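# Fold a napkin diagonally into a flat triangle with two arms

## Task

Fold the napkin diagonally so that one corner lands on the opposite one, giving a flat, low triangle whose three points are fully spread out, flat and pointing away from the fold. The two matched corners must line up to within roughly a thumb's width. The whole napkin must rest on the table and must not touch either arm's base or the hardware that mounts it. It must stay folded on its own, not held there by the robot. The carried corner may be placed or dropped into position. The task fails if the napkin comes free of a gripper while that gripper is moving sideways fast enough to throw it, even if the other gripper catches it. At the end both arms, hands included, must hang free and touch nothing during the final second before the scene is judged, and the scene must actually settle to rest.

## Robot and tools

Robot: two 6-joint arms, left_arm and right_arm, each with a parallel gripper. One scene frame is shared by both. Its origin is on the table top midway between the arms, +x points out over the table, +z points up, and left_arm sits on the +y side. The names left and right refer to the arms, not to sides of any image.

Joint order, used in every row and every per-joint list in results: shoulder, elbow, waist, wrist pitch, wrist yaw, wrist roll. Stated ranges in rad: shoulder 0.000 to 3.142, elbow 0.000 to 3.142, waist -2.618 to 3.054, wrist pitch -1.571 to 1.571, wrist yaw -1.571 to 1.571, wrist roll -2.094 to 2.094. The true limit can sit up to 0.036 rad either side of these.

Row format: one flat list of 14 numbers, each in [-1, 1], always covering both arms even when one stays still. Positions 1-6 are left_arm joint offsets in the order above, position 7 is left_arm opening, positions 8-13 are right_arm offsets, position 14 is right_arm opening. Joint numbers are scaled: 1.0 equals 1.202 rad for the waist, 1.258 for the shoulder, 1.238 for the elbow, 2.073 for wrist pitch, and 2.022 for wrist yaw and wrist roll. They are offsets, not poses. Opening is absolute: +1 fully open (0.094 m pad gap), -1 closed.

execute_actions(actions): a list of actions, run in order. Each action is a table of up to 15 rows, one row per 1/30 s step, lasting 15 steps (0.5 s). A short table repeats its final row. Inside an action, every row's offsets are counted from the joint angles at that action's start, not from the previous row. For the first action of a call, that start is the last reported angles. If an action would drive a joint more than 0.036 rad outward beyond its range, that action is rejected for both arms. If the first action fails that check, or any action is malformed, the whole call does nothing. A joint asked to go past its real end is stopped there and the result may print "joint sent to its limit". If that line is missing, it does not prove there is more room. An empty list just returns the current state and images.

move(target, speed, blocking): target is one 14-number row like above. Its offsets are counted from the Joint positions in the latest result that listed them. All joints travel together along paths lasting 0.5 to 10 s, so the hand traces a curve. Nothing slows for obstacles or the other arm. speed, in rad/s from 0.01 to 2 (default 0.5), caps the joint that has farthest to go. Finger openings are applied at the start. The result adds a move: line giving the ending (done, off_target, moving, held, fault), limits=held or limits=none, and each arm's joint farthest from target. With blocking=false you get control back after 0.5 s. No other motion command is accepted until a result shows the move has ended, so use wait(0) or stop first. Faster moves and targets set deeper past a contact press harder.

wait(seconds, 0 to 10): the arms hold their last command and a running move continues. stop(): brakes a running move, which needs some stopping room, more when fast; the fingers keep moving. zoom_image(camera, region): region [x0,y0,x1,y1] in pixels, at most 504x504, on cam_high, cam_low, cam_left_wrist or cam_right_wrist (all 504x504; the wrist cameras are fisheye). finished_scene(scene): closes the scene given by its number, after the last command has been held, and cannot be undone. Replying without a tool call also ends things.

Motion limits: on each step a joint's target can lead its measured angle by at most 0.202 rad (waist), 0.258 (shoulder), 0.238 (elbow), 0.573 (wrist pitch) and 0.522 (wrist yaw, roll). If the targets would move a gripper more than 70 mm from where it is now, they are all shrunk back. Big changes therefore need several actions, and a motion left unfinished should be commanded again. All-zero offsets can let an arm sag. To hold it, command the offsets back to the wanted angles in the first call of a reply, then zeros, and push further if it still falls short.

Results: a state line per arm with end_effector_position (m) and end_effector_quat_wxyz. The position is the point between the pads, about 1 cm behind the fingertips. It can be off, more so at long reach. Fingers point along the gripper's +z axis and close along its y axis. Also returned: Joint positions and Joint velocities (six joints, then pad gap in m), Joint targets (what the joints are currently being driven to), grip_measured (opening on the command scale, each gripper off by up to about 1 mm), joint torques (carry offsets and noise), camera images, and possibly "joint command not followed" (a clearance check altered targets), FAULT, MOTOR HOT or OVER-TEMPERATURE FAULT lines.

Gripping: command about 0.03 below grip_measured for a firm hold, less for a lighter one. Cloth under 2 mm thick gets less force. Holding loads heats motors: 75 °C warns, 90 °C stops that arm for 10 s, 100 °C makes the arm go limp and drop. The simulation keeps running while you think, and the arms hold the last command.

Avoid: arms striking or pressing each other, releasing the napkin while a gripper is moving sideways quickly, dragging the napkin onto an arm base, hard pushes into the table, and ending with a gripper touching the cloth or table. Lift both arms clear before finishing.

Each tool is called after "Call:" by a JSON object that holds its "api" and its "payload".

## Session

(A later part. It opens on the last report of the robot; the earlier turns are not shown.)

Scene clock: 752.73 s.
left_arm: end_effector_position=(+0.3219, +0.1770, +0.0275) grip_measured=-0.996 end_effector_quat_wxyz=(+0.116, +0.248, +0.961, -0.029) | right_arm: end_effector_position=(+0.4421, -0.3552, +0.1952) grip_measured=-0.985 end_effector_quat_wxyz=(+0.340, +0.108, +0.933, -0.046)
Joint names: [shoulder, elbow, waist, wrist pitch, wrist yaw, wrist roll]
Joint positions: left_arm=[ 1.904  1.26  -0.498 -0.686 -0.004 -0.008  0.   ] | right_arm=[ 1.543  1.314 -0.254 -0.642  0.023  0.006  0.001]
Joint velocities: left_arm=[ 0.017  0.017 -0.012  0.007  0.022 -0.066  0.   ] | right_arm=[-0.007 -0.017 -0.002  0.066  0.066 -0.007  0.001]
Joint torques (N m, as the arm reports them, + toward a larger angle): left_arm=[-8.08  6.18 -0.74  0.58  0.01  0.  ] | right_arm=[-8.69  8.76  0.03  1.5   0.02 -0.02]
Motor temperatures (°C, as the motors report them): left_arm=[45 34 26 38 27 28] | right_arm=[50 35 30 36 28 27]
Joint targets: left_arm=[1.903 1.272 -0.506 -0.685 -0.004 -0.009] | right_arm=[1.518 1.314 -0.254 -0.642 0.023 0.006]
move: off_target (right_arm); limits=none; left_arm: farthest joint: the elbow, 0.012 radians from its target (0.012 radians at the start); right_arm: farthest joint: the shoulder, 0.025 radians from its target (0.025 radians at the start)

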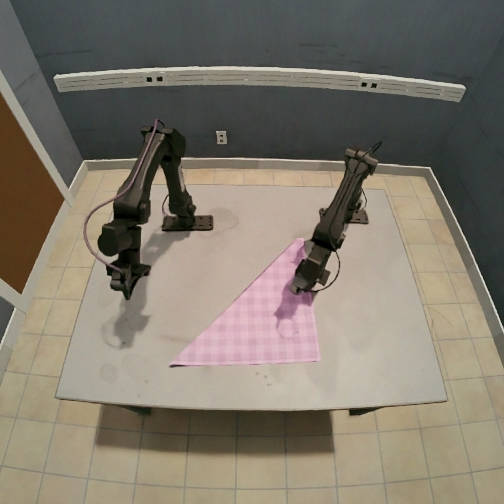

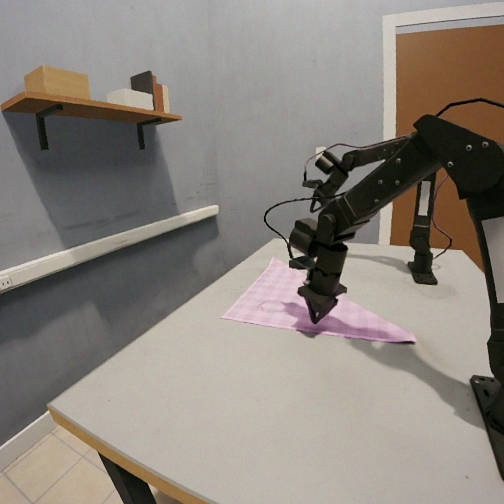

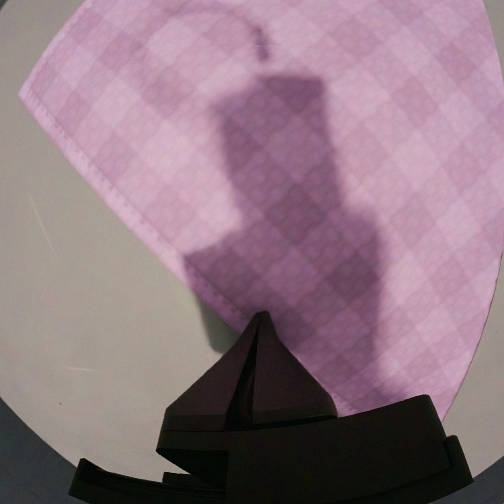

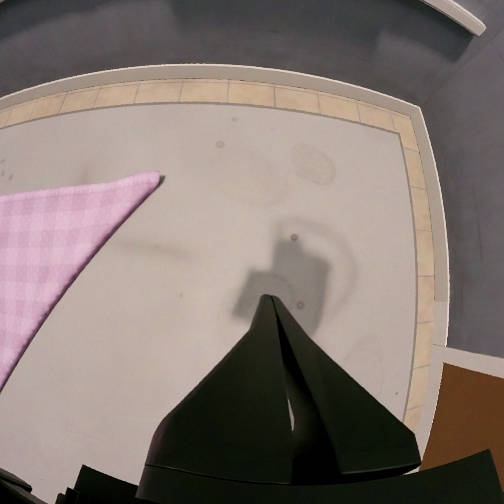

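Call:
{"api": "move", "payload": {"target": [0.035,0.01,0.004,0,0,0,-1, -0.02,0,0,0,0,0,-1], "speed": 0.05}}

Call:
{"api": "move", "payload": {"target": [-0.045,-0.055,-0.043,0,0,0,-1, -0.02,0,0,0,0,0,-1], "speed": 0.03}}

Scene clock: 755.00 s.
left_arm: end_effector_position=(+0.3193, +0.1785, +0.0163) grip_measured=-0.996 end_effector_quat_wxyz=(+0.102, +0.248, +0.963, -0.025) | right_arm: end_effector_position=(+0.4421, -0.3552, +0.1952) grip_measured=-0.985 end_effector_quat_wxyz=(+0.340, +0.108, +0.933, -0.046)
Joint names: [shoulder, elbow, waist, wrist pitch, wrist yaw, wrist roll]
Joint positions: left_arm=[ 1.934  1.26  -0.498 -0.687 -0.004 -0.008  0.   ] | right_arm=[ 1.543  1.314 -0.254 -0.642  0.023  0.006  0.001]
Joint velocities: left_arm=[-0.002 -0.007  0.012 -0.007  0.051 -0.081 -0.   ] | right_arm=[-0.002 -0.002  0.017 -0.066  0.081  0.081 -0.001]
Joint torques (N m, as the arm reports them, + toward a larger angle): left_arm=[-7.13  6.15  0.39  0.53  0.   -0.01] | right_arm=[-8.7   8.76  0.02  1.5   0.02 -0.02]
Motor temperatures (°C, as the motors report them): left_arm=[45 34 26 38 27 28] | right_arm=[50 35 30 36 28 27]
Joint targets: left_arm=[1.948 1.272 -0.493 -0.687 -0.004 -0.008] | right_arm=[1.518 1.314 -0.254 -0.642 0.023 0.006]
move: off_target (right_arm); limits=none; left_arm: farthest joint: the shoulder, 0.014 radians from its target (0.044 radians at the start); right_arm: farthest joint: the shoulder, 0.025 radians from its target (0.025 radians at the start)

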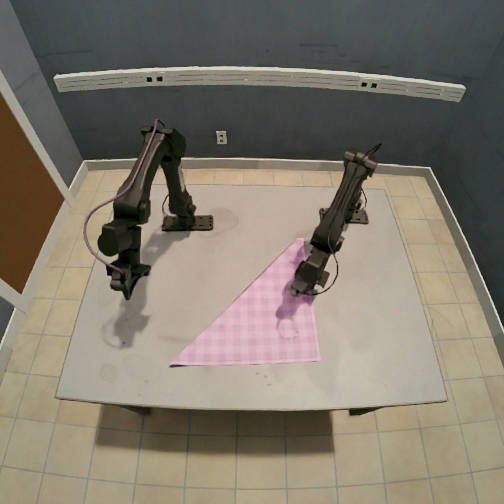

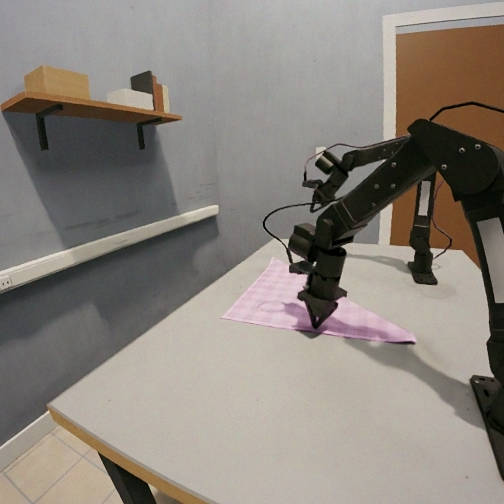

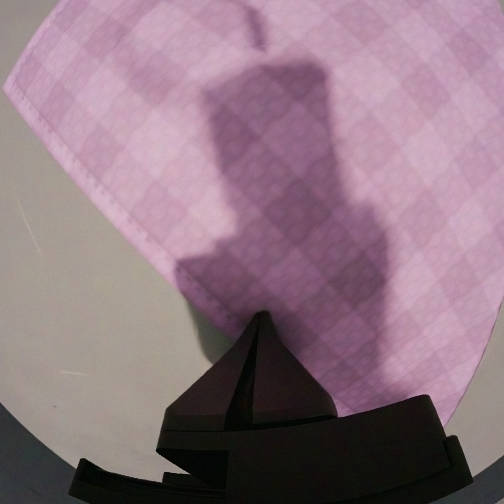

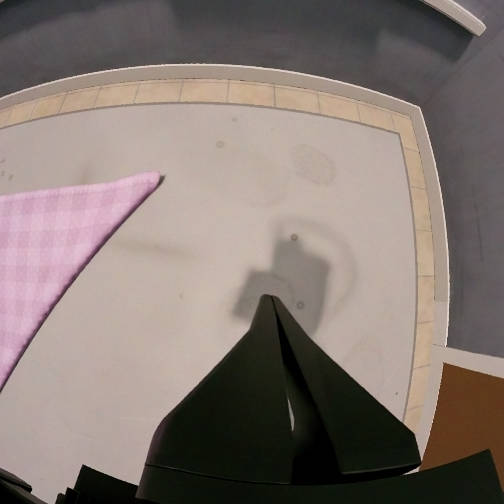

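Scene clock: 757.53 s.
left_arm: end_effector_position=(+0.3011, +0.1722, +0.0165) grip_measured=-0.996 end_effector_quat_wxyz=(+0.099, +0.268, +0.958, -0.022) | right_arm: end_effector_position=(+0.4421, -0.3552, +0.1952) grip_measured=-0.985 end_effector_quat_wxyz=(+0.340, +0.108, +0.933, -0.046)
Joint names: [shoulder, elbow, waist, wrist pitch, wrist yaw, wrist roll]
Joint positions: left_arm=[ 1.896  1.209 -0.54  -0.681 -0.012 -0.008  0.   ] | right_arm=[ 1.543  1.314 -0.254 -0.642  0.023  0.006  0.001]
Joint velocities: left_arm=[ 0.017 -0.012 -0.027 -0.007 -0.022 -0.022 -0.   ] | right_arm=[ 0.002 -0.002  0.002 -0.037  0.037  0.037 -0.   ]
Joint torques (N m, as the arm reports them, + toward a larger angle): left_arm=[-9.16  3.73 -0.81  0.46  0.09  0.  ] | right_arm=[-8.7   8.78  0.02  1.5   0.02 -0.02]
Motor temperatures (°C, as the motors report them): left_arm=[44 34 26 37 27 28] | right_arm=[50 35 30 36 28 27]
Joint targets: left_arm=[1.878 1.192 -0.550 -0.687 -0.004 -0.008] | right_arm=[1.518 1.314 -0.254 -0.642 0.023 0.006]
move: off_target (right_arm); limits=none; left_arm: farthest joint: the shoulder, 0.019 radians from its target (0.057 radians at the start); right_arm: farthest joint: the shoulder, 0.025 radians from its target (0.025 radians at the start)

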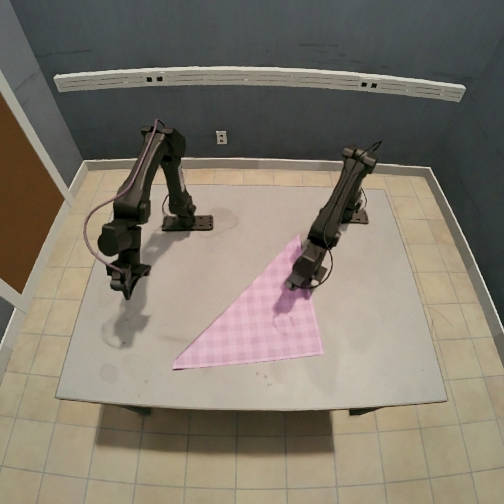

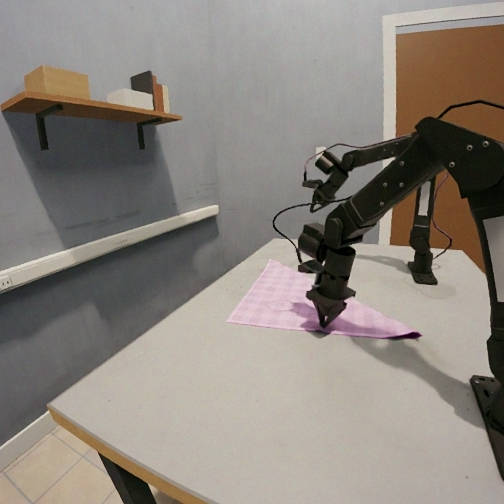

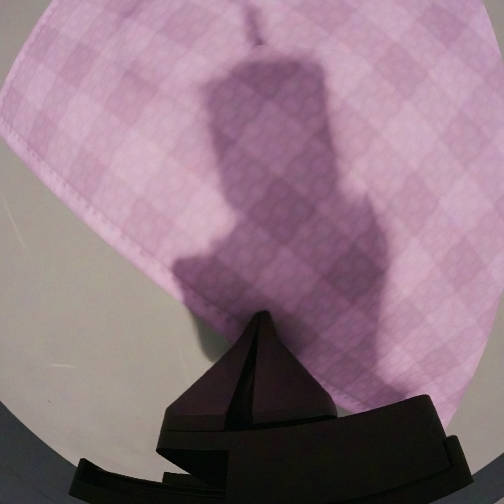

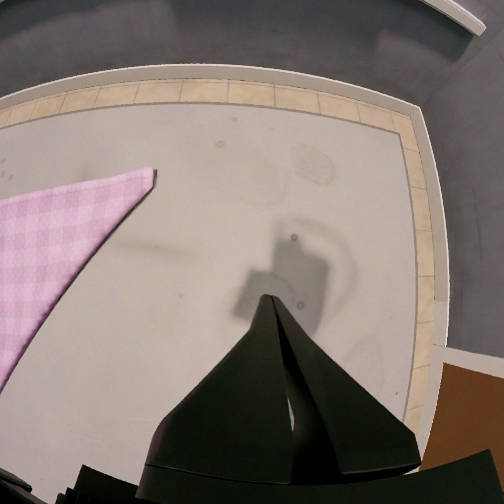

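Call:
{"api": "execute_actions", "payload": {"actions": [[[-0.08,0.03,0,0,0,0,-1, -0.02,0,0,0,0,0,-1]],[[-0.1,0.03,0,0,0,0,-1, -0.02,0,0,0,0,0,-1]]]}}

Call:
{"api": "move", "payload": {"target": [-0.23,-0.26,-0.35,-0.095,0,0,-1, 0.65,0.585,0.535,0,-0.008,0,-1], "speed": 0.4}}

Scene clock: 760.67 s.
left_arm: end_effector_position=(+0.3181, +0.1616, +0.1026) grip_measured=-0.996 end_effector_quat_wxyz=(+0.206, +0.263, +0.941, -0.053) | right_arm: end_effector_position=(+0.4421, -0.3552, +0.1952) grip_measured=-0.985 end_effector_quat_wxyz=(+0.340, +0.108, +0.933, -0.046)
Joint names: [shoulder, elbow, waist, wrist pitch, wrist yaw, wrist roll]
Joint positions: left_arm=[ 1.692  1.244 -0.54  -0.694 -0.012 -0.008  0.   ] | right_arm=[ 1.543  1.314 -0.254 -0.642  0.023  0.006  0.001]
Joint velocities: left_arm=[ 0.012 -0.007  0.007  0.066  0.037  0.051  0.   ] | right_arm=[-0.007 -0.027  0.007 -0.081 -0.051 -0.11  -0.   ]
Joint torques (N m, as the arm reports them, + toward a larger angle): left_arm=[-7.46  7.3   0.01  0.9  -0.02  0.01] | right_arm=[-8.7   8.77  0.03  1.5   0.02 -0.02]
Motor temperatures (°C, as the motors report them): left_arm=[44 34 26 37 27 28] | right_arm=[50 35 30 36 28 27]
Joint targets: left_arm=[1.684 1.262 -0.540 -0.687 -0.012 -0.008] | right_arm=[1.518 1.314 -0.254 -0.642 0.023 0.006]

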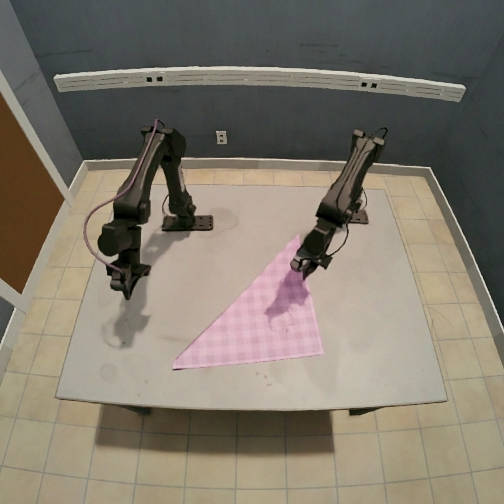

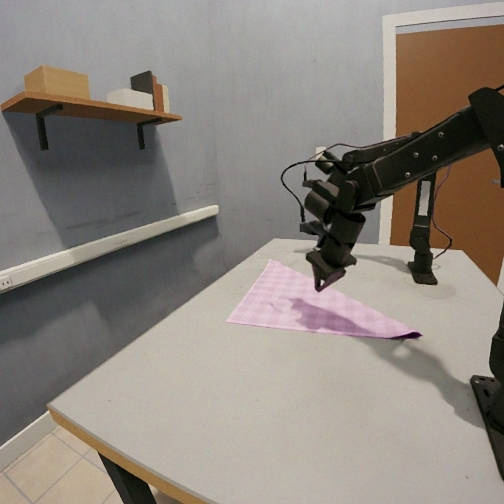

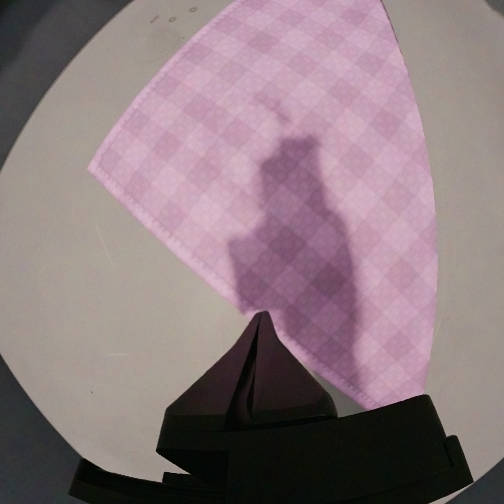

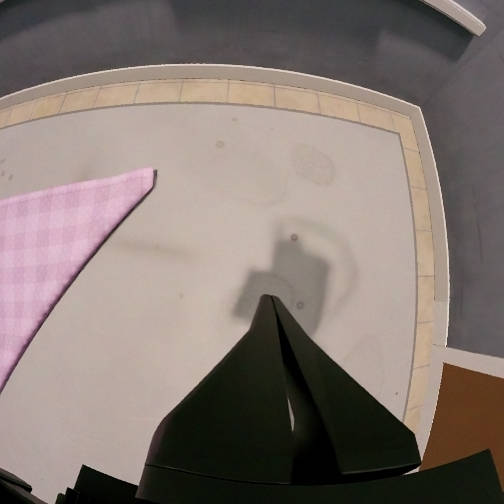

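Scene clock: 763.13 s.
left_arm: end_effector_position=(+0.1311, +0.1497, +0.0706) grip_measured=-0.996 end_effector_quat_wxyz=(+0.082, +0.460, +0.884, -0.036) | right_arm: end_effector_position=(+0.5638, -0.0146, +0.0561) grip_measured=-0.985 end_effector_quat_wxyz=(+0.267, -0.202, +0.941, +0.054)
Joint names: [shoulder, elbow, waist, wrist pitch, wrist yaw, wrist roll]
Joint positions: left_arm=[ 1.429  0.928 -0.953 -0.891 -0.013 -0.008  0.   ] | right_arm=[ 2.375  2.     0.395 -0.645  0.011  0.006  0.001]
Joint velocities: left_arm=[-0.012 -0.002  0.002  0.037 -0.051  0.051 -0.001] | right_arm=[-0.012 -0.022 -0.022  0.022  0.037 -0.037  0.   ]
Joint torques (N m, as the arm reports them, + toward a larger angle): left_arm=[-6.17  4.9  -0.67  0.47  0.01  0.01] | right_arm=[-14.69  11.81  -0.54   1.3   -0.02  -0.02]
Motor temperatures (°C, as the motors report them): left_arm=[43 33 26 37 27 28] | right_arm=[50 36 30 36 28 27]
Joint targets: left_arm=[1.402 0.922 -0.961 -0.891 -0.012 -0.008] | right_arm=[2.361 2.039 0.389 -0.642 0.007 0.006]
move: off_target (left_arm, right_arm); limits=none; left_arm: farthest joint: the shoulder, 0.026 radians from its target (0.289 radians at the start); right_arm: farthest joint: the elbow, 0.038 radians from its target (0.724 radians at the start)

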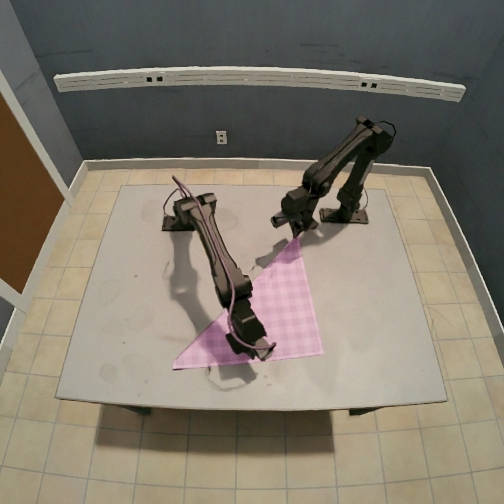

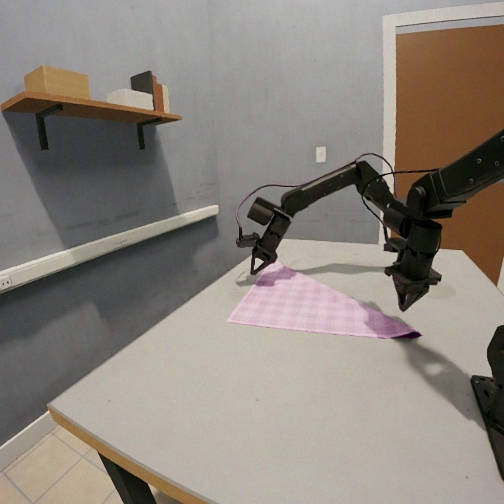

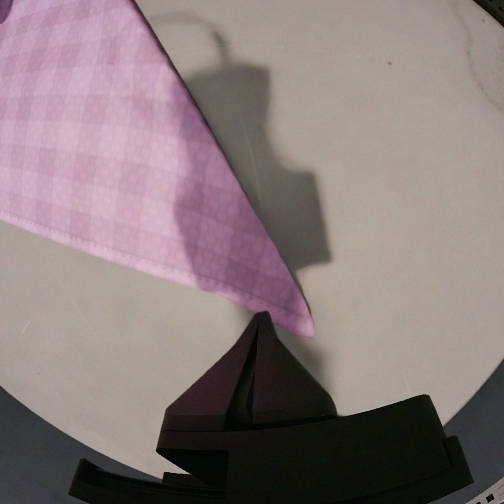

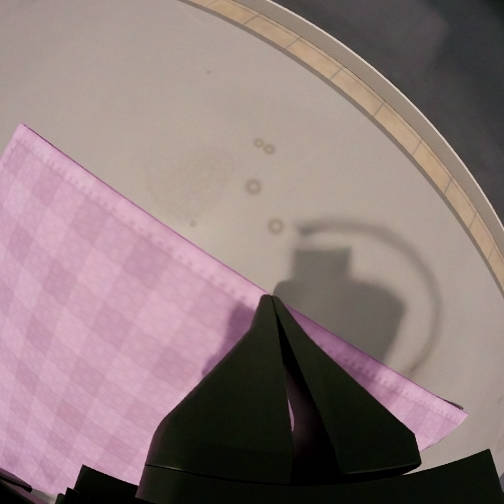

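Call:
{"api": "move", "payload": {"target": [0.13,0.01,-0.035,0.035,0,0,-1, 0.028,0.03,0,0,0,0,-1], "speed": 0.12}}

Scene clock: 765.50 s.
left_arm: end_effector_position=(+0.1251, +0.1422, +0.0315) grip_measured=-0.996 end_effector_quat_wxyz=(+0.035, +0.476, +0.879, -0.012) | right_arm: end_effector_position=(+0.5612, -0.0158, +0.0337) grip_measured=-0.985 end_effector_quat_wxyz=(+0.248, -0.204, +0.946, +0.050)
Joint names: [shoulder, elbow, waist, wrist pitch, wrist yaw, wrist roll]
Joint positions: left_arm=[ 1.59   0.928 -0.987 -0.835 -0.013 -0.008  0.   ] | right_arm=[ 2.415  2.     0.395 -0.645  0.011  0.006  0.001]
Joint velocities: left_arm=[-0.017 -0.007 -0.007 -0.066  0.022 -0.007  0.   ] | right_arm=[-0.012  0.002  0.002 -0.037  0.037  0.022 -0.001]
Joint torques (N m, as the arm reports them, + toward a larger angle): left_arm=[-5.17  5.9  -0.74  0.44  0.02 -0.01] | right_arm=[-14.07  11.62   0.03   1.21   0.02  -0.02]
Motor temperatures (°C, as the motors report them): left_arm=[43 33 26 37 27 28] | right_arm=[51 36 30 35 28 27]
Joint targets: left_arm=[1.592 0.941 -0.995 -0.818 -0.013 -0.008] | right_arm=[2.410 2.037 0.395 -0.645 0.011 0.006]
move: off_target (right_arm); limits=none; left_arm: farthest joint: the wrist pitch, 0.016 radians from its target (0.072 radians at the start); right_arm: farthest joint: the elbow, 0.037 radians from its target (0.037 radians at the start)

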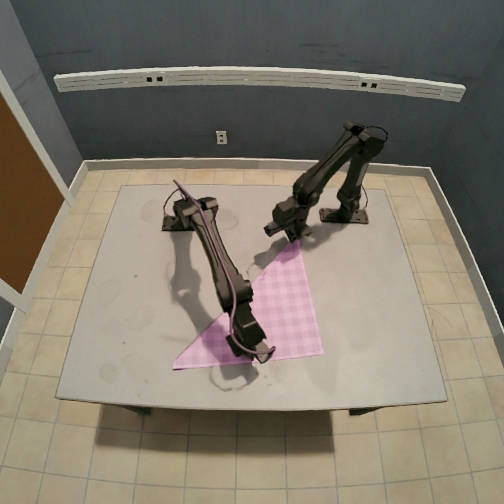

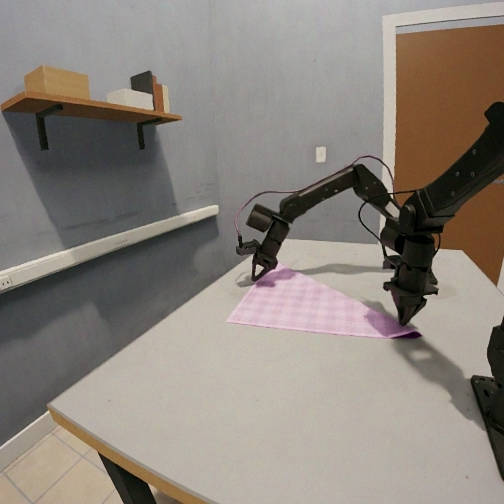

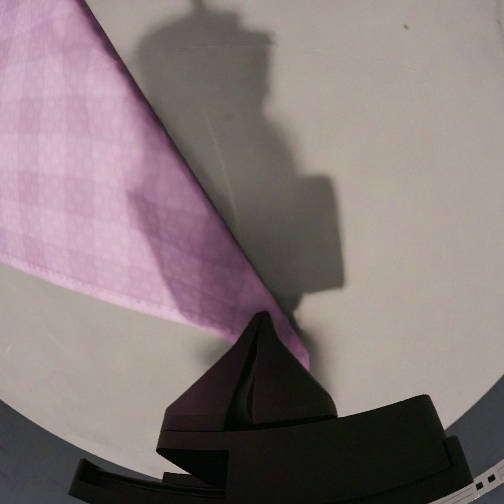

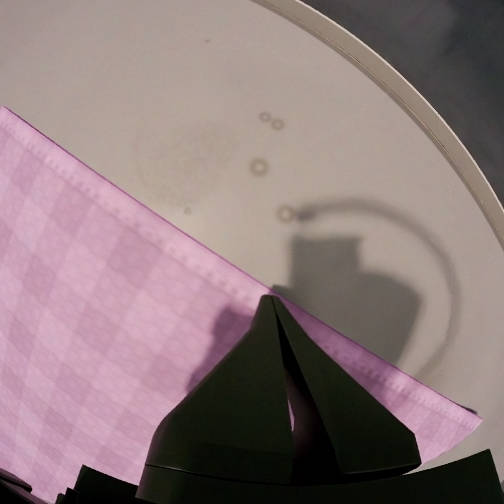

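Call:
{"api": "move", "payload": {"target": [0.075,0.01,0,0.005,0,0,-1, 0.032,0.024,0,-0.003,0,0,-1], "speed": 0.06}}

Call:
{"api": "move", "payload": {"target": [0.02,0.0,0,0,0,0,-1, -0.065,-0.082,-0.03,0,0,0,-1], "speed": 0.035}}

Scene clock: 768.60 s.
left_arm: end_effector_position=(+0.1215, +0.1478, +0.0138) grip_measured=-0.996 end_effector_quat_wxyz=(+0.005, +0.477, +0.879, +0.005) | right_arm: end_effector_position=(+0.5588, -0.0168, +0.0182) grip_measured=-0.985 end_effector_quat_wxyz=(+0.235, -0.204, +0.949, +0.047)
Joint names: [shoulder, elbow, waist, wrist pitch, wrist yaw, wrist roll]
Joint positions: left_arm=[ 1.661  0.928 -0.987 -0.834 -0.013 -0.008  0.   ] | right_arm=[ 2.442  2.     0.395 -0.645  0.011  0.006  0.001]
Joint velocities: left_arm=[ 0.017 -0.017  0.002 -0.095  0.007  0.007 -0.001] | right_arm=[ 0.007  0.012  0.007 -0.051 -0.051 -0.022 -0.   ]
Joint torques (N m, as the arm reports them, + toward a larger angle): left_arm=[-3.82  5.66  0.06  0.28  0.   -0.02] | right_arm=[-12.86  10.88   0.03   1.1    0.02  -0.02]
Motor temperatures (°C, as the motors report them): left_arm=[42 33 26 37 27 28] | right_arm=[52 36 30 35 28 27]
Joint targets: left_arm=[1.685 0.941 -0.987 -0.824 -0.013 -0.008] | right_arm=[2.455 2.030 0.395 -0.651 0.011 0.006]
move: off_target (left_arm, right_arm); limits=none; left_arm: farthest joint: the shoulder, 0.023 radians from its target (0.094 radians at the start); right_arm: farthest joint: the elbow, 0.029 radians from its target (0.029 radians at the start)

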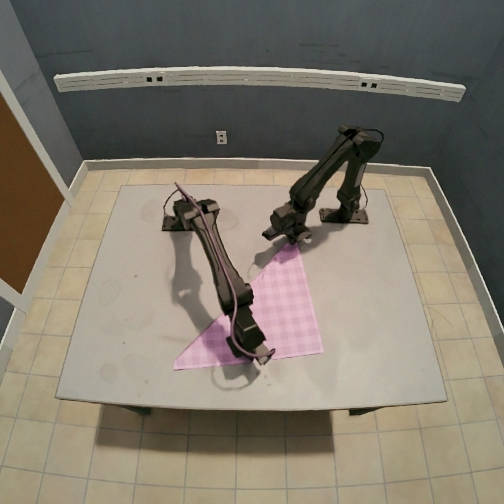

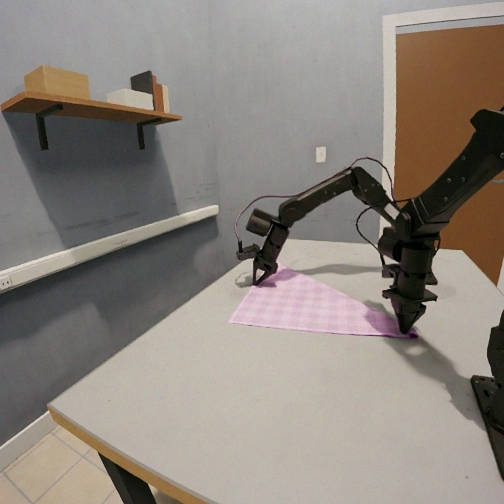

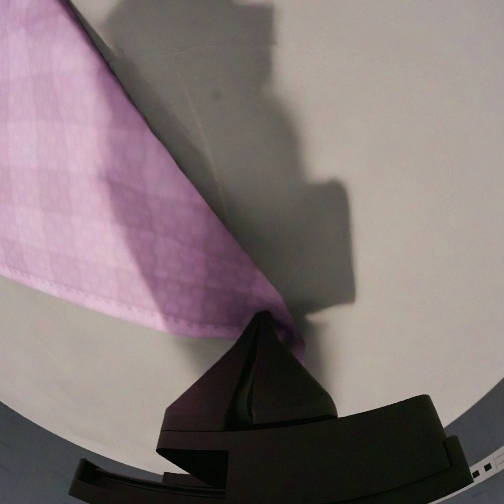

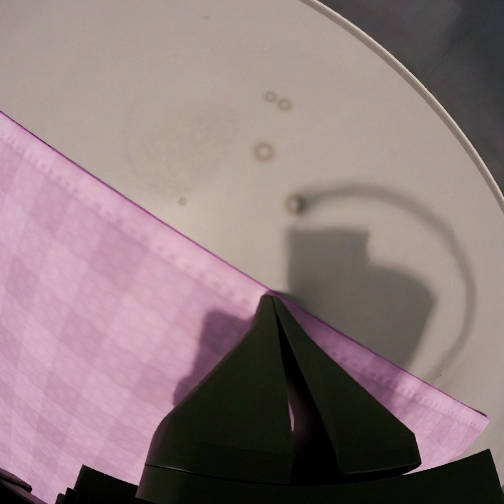

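Scene clock: 771.77 s.
left_arm: end_effector_position=(+0.1215, +0.1478, +0.0138) grip_measured=-0.996 end_effector_quat_wxyz=(+0.005, +0.477, +0.879, +0.005) | right_arm: end_effector_position=(+0.5500, -0.0364, +0.0180) grip_measured=-0.985 end_effector_quat_wxyz=(+0.225, -0.193, +0.954, +0.043)
Joint names: [shoulder, elbow, waist, wrist pitch, wrist yaw, wrist roll]
Joint positions: left_arm=[ 1.661  0.928 -0.987 -0.834 -0.013 -0.008  0.   ] | right_arm=[ 2.389  1.913  0.369 -0.633  0.009  0.006  0.001]
Joint velocities: left_arm=[-0.012  0.002  0.017 -0.022 -0.022  0.007 -0.001] | right_arm=[-0.002  0.007 -0.012  0.051  0.037  0.007 -0.001]
Joint torques (N m, as the arm reports them, + toward a larger angle): left_arm=[-3.75  4.73  0.04  0.19  0.01  0.02] | right_arm=[-15.59   7.02  -1.     1.     0.03  -0.02]
Motor temperatures (°C, as the motors report them): left_arm=[41 33 26 36 27 28] | right_arm=[53 36 30 35 28 27]
Joint targets: left_arm=[1.686 0.928 -0.987 -0.834 -0.013 -0.008] | right_arm=[2.360 1.899 0.359 -0.645 0.010 0.006]
move: off_target (left_arm, right_arm); limits=none; left_arm: farthest joint: the shoulder, 0.025 radians from its target (0.025 radians at the start); right_arm: farthest joint: the shoulder, 0.028 radians from its target (0.082 radians at the start)

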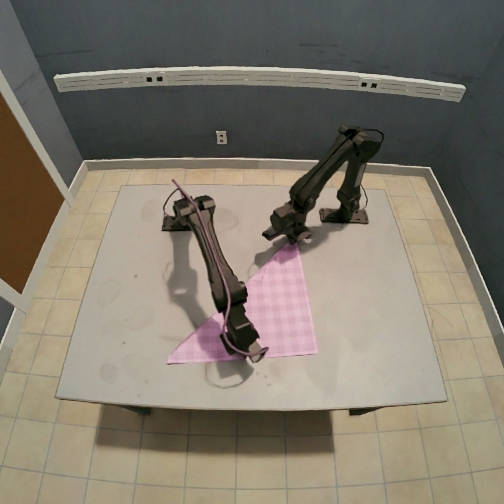

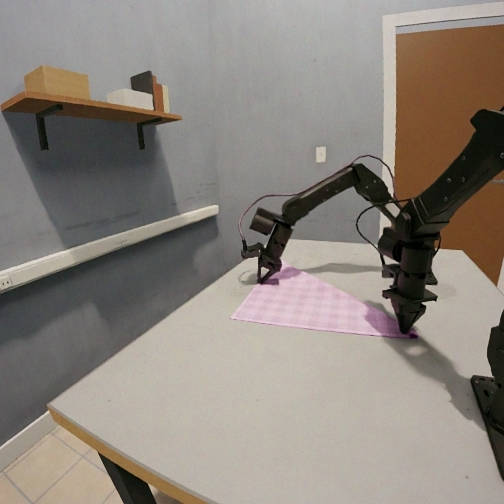

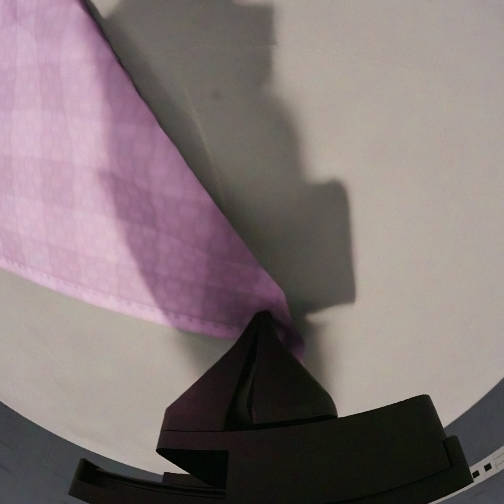

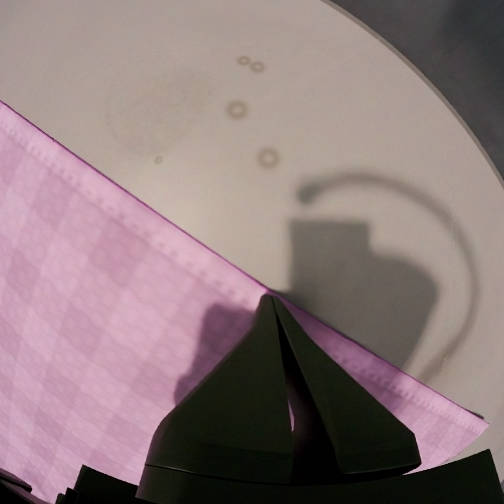

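Call:
{"api": "execute_actions", "payload": {"actions": [[[-0.1,0.03,0,0,0,0,-1, -0.06,0.03,0,0.005,0,0,-1]],[[-0.15,0.03,0,0,0,0,-1, -0.08,0.03,0,0.005,0,0,-1]],[[-0.1,0.1,0.16,0,0,0,-1, -0.15,-0.1,-0.16,0,0,0,-1]],[[0,0.1,0.16,0,0,0,-1, -0.2,-0.15,-0.16,0,0,0,-1]],[[0,0.1,0.16,0,0,0,-1, -0.2,-0.15,-0.16,0,0,0,-1]],[[0,0.03,0.16,0,0,0,-1, -0.03,0,-0.1,0,0,0,-1]]]}}

Call:
{"api": "zoom_image", "payload": {"camera": "cam_high", "region": [150, 220, 370, 400]}}

Scene clock: 776.70 s.
left_arm: end_effector_position=(+0.3185, +0.3034, +0.2530) grip_measured=-0.996 end_effector_quat_wxyz=(+0.362, +0.093, +0.927, -0.023) | right_arm: end_effector_position=(+0.4520, -0.4125, +0.2218) grip_measured=-0.985 end_effector_quat_wxyz=(+0.360, +0.162, +0.915, -0.079)
Joint names: [shoulder, elbow, waist, wrist pitch, wrist yaw, wrist roll]
Joint positions: left_arm=[ 1.259  1.286 -0.199 -0.857 -0.036 -0.001  0.   ] | right_arm=[ 1.604  1.444 -0.366 -0.656  0.043  0.005  0.001]
Joint velocities: left_arm=[-0.022 -0.007  0.002 -0.11   0.007 -0.007  0.001] | right_arm=[-0.012  0.007 -0.007  0.066 -0.051  0.022  0.001]
Joint torques (N m, as the arm reports them, + toward a larger angle): left_arm=[-3.42  8.87 -0.48  1.24  0.06 -0.03] | right_arm=[-10.12   8.8    0.7    1.57  -0.02  -0.01]
Motor temperatures (°C, as the motors report them): left_arm=[41 33 26 36 27 28] | right_arm=[54 36 30 35 28 27]
Joint targets: left_arm=[1.259 1.323 -0.205 -0.854 -0.029 -0.003] | right_arm=[1.568 1.444 -0.358 -0.656 0.038 0.006]

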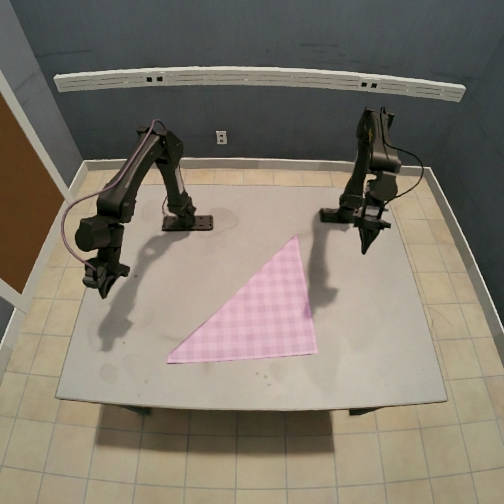

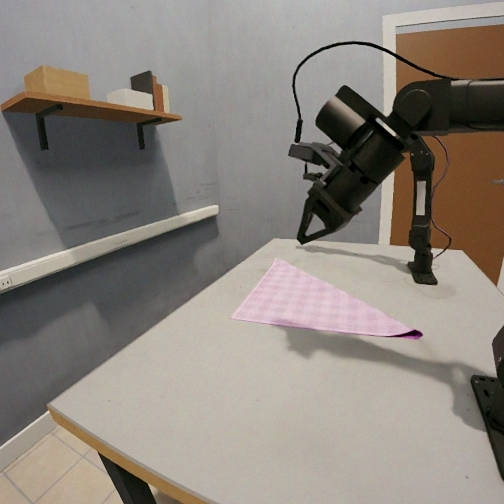

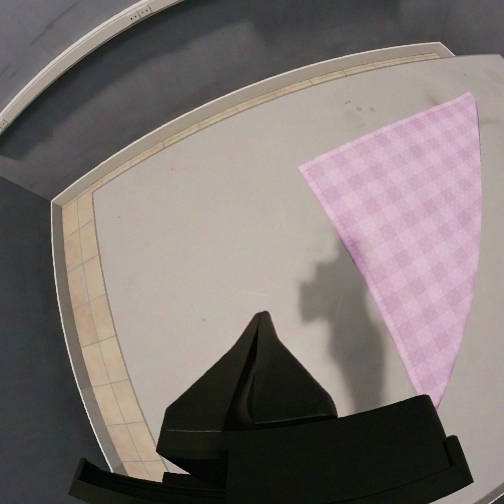

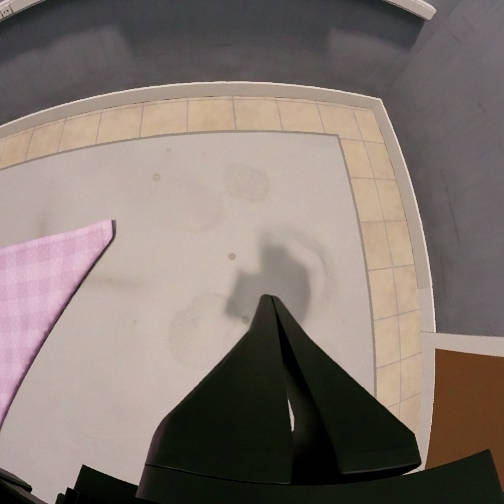

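Region (150, 220, 370, 400) of cam_high's 504x504 image, scaled by 2.291, with more detail than that image has; it fills the top 412 rows of this view, and the rest is white.

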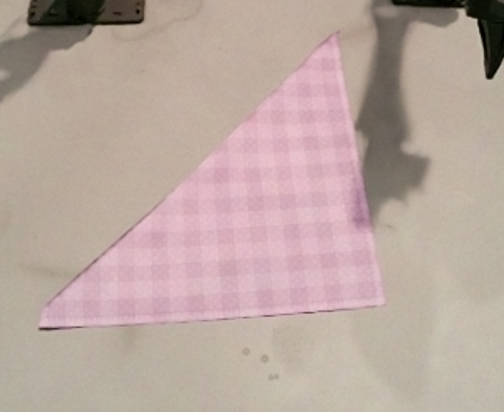

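Call:
{"api": "move", "payload": {"target": [0.83,0.485,-0.125,0.195,0.018,0,-1, -0.03,0,0,0,0,0,-1], "speed": 0.5}}

Scene clock: 780.43 s.
left_arm: end_effector_position=(+0.5301, +0.1647, +0.0530) grip_measured=-0.996 end_effector_quat_wxyz=(+0.305, +0.168, +0.936, -0.052) | right_arm: end_effector_position=(+0.4520, -0.4125, +0.2218) grip_measured=-0.985 end_effector_quat_wxyz=(+0.360, +0.162, +0.915, -0.079)
Joint names: [shoulder, elbow, waist, wrist pitch, wrist yaw, wrist roll]
Joint positions: left_arm=[ 2.323  1.854 -0.343 -0.473 -0.006 -0.001  0.   ] | right_arm=[ 1.604  1.444 -0.366 -0.656  0.043  0.005  0.001]
Joint velocities: left_arm=[-0.012 -0.007 -0.017  0.037  0.007  0.007 -0.001] | right_arm=[-0.017  0.002 -0.002  0.022 -0.007 -0.051 -0.   ]
Joint torques (N m, as the arm reports them, + toward a larger angle): left_arm=[-13.03   8.54  -0.5    1.3    0.06   0.01] | right_arm=[-10.24   8.8    0.02   1.57   0.03  -0.02]
Motor temperatures (°C, as the motors report them): left_arm=[41 34 26 37 27 28] | right_arm=[53 36 30 35 28 27]
Joint targets: left_arm=[2.304 1.886 -0.349 -0.453 0.001 -0.001] | right_arm=[1.567 1.444 -0.366 -0.656 0.043 0.005]
move: off_target (left_arm, right_arm); limits=none; left_arm: farthest joint: the elbow, 0.033 radians from its target (0.601 radians at the start); right_arm: farthest joint: the shoulder, 0.038 radians from its target (0.038 radians at the start)

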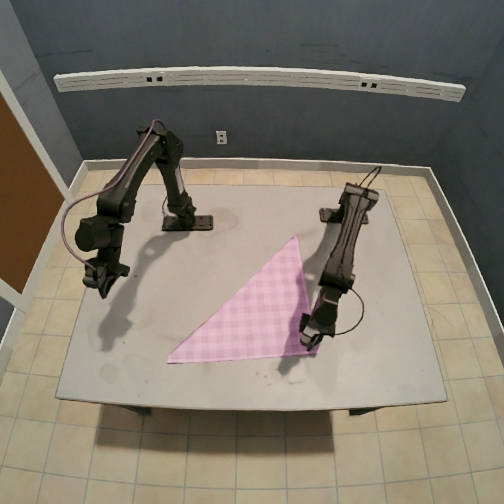

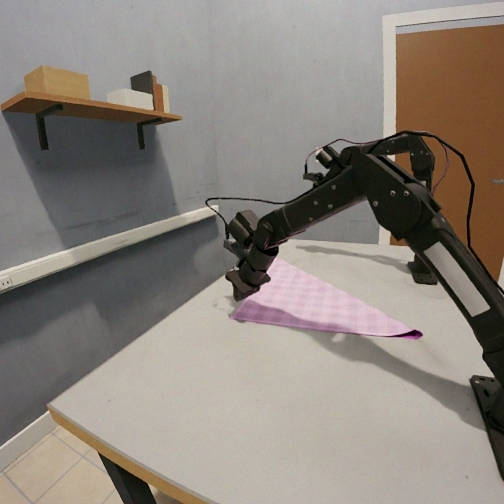

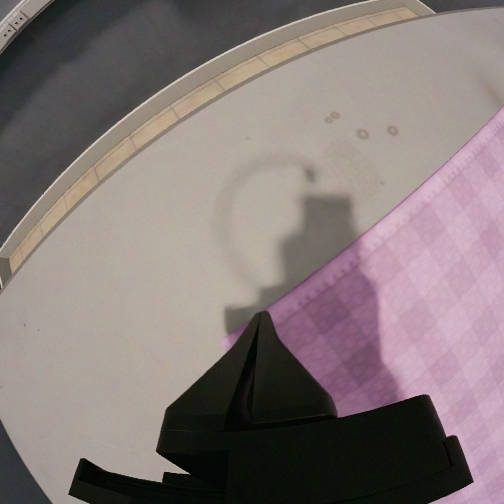

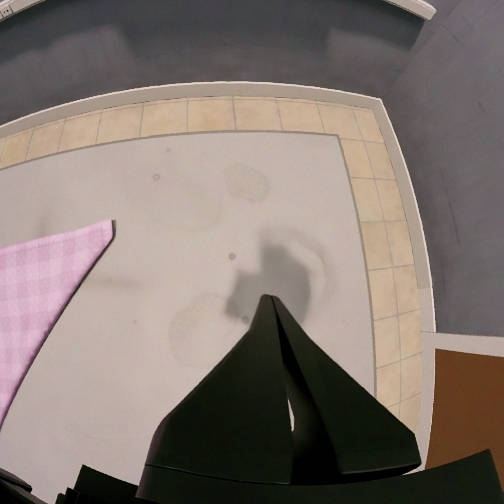

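Call:
{"api": "move", "payload": {"target": [0.012,0.025,0.024,-0.022,0,0,-1, -0.03,0,0,0,0,0,-1], "speed": 0.06}}

Scene clock: 782.20 s.
left_arm: end_effector_position=(+0.5238, +0.1803, +0.0352) grip_measured=-0.996 end_effector_quat_wxyz=(+0.274, +0.160, +0.947, -0.044) | right_arm: end_effector_position=(+0.4520, -0.4125, +0.2218) grip_measured=-0.985 end_effector_quat_wxyz=(+0.360, +0.162, +0.915, -0.079)
Joint names: [shoulder, elbow, waist, wrist pitch, wrist yaw, wrist roll]
Joint positions: left_arm=[ 2.343  1.854 -0.322 -0.52  -0.006 -0.001  0.   ] | right_arm=[ 1.604  1.444 -0.366 -0.656  0.043  0.005  0.001]
Joint velocities: left_arm=[ 0.007  0.002  0.002  0.022  0.037 -0.051  0.   ] | right_arm=[-0.002 -0.002 -0.012  0.066  0.022  0.007 -0.001]
Joint torques (N m, as the arm reports them, + toward a larger angle): left_arm=[-12.06   8.35   0.57   1.02  -0.01  -0.01] | right_arm=[-10.25   8.81   0.03   1.57   0.03  -0.02]
Motor temperatures (°C, as the motors report them): left_arm=[41 34 26 37 27 28] | right_arm=[53 36 30 35 28 27]
Joint targets: left_arm=[2.338 1.885 -0.315 -0.518 -0.006 -0.001] | right_arm=[1.567 1.444 -0.366 -0.656 0.043 0.005]
move: off_target (left_arm, right_arm); limits=none; left_arm: farthest joint: the elbow, 0.031 radians from its target (0.031 radians at the start); right_arm: farthest joint: the shoulder, 0.038 radians from its target (0.038 radians at the start)

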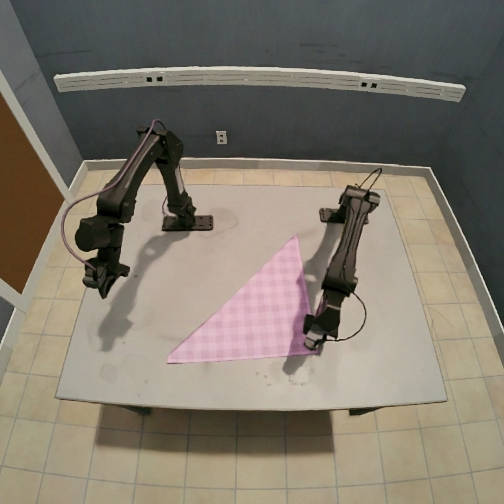

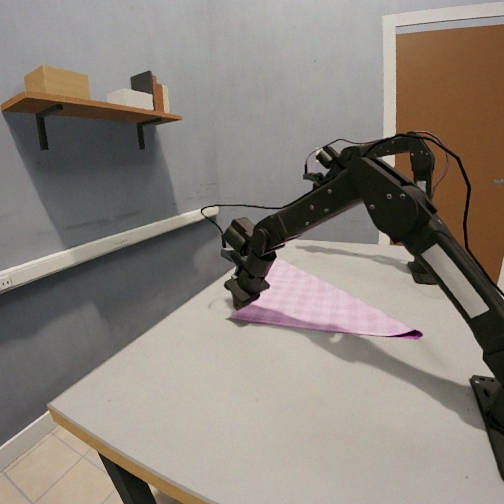

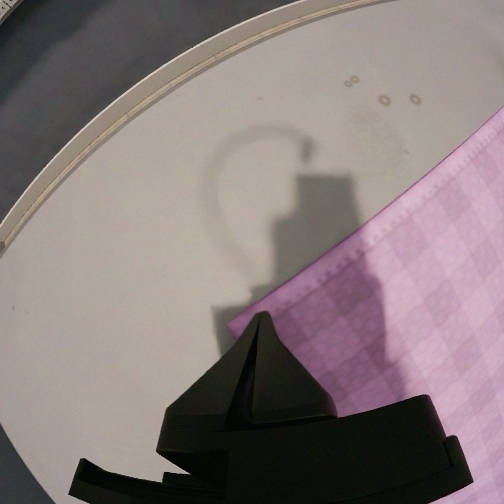

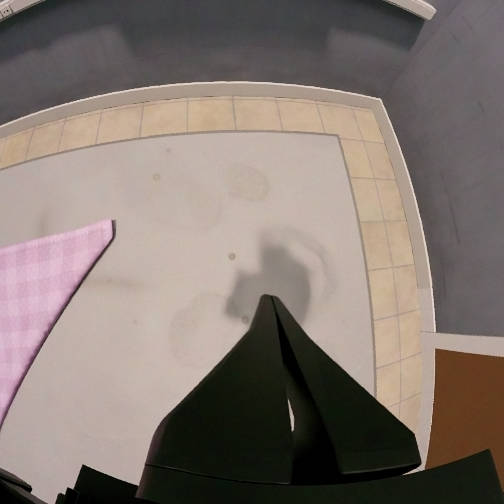

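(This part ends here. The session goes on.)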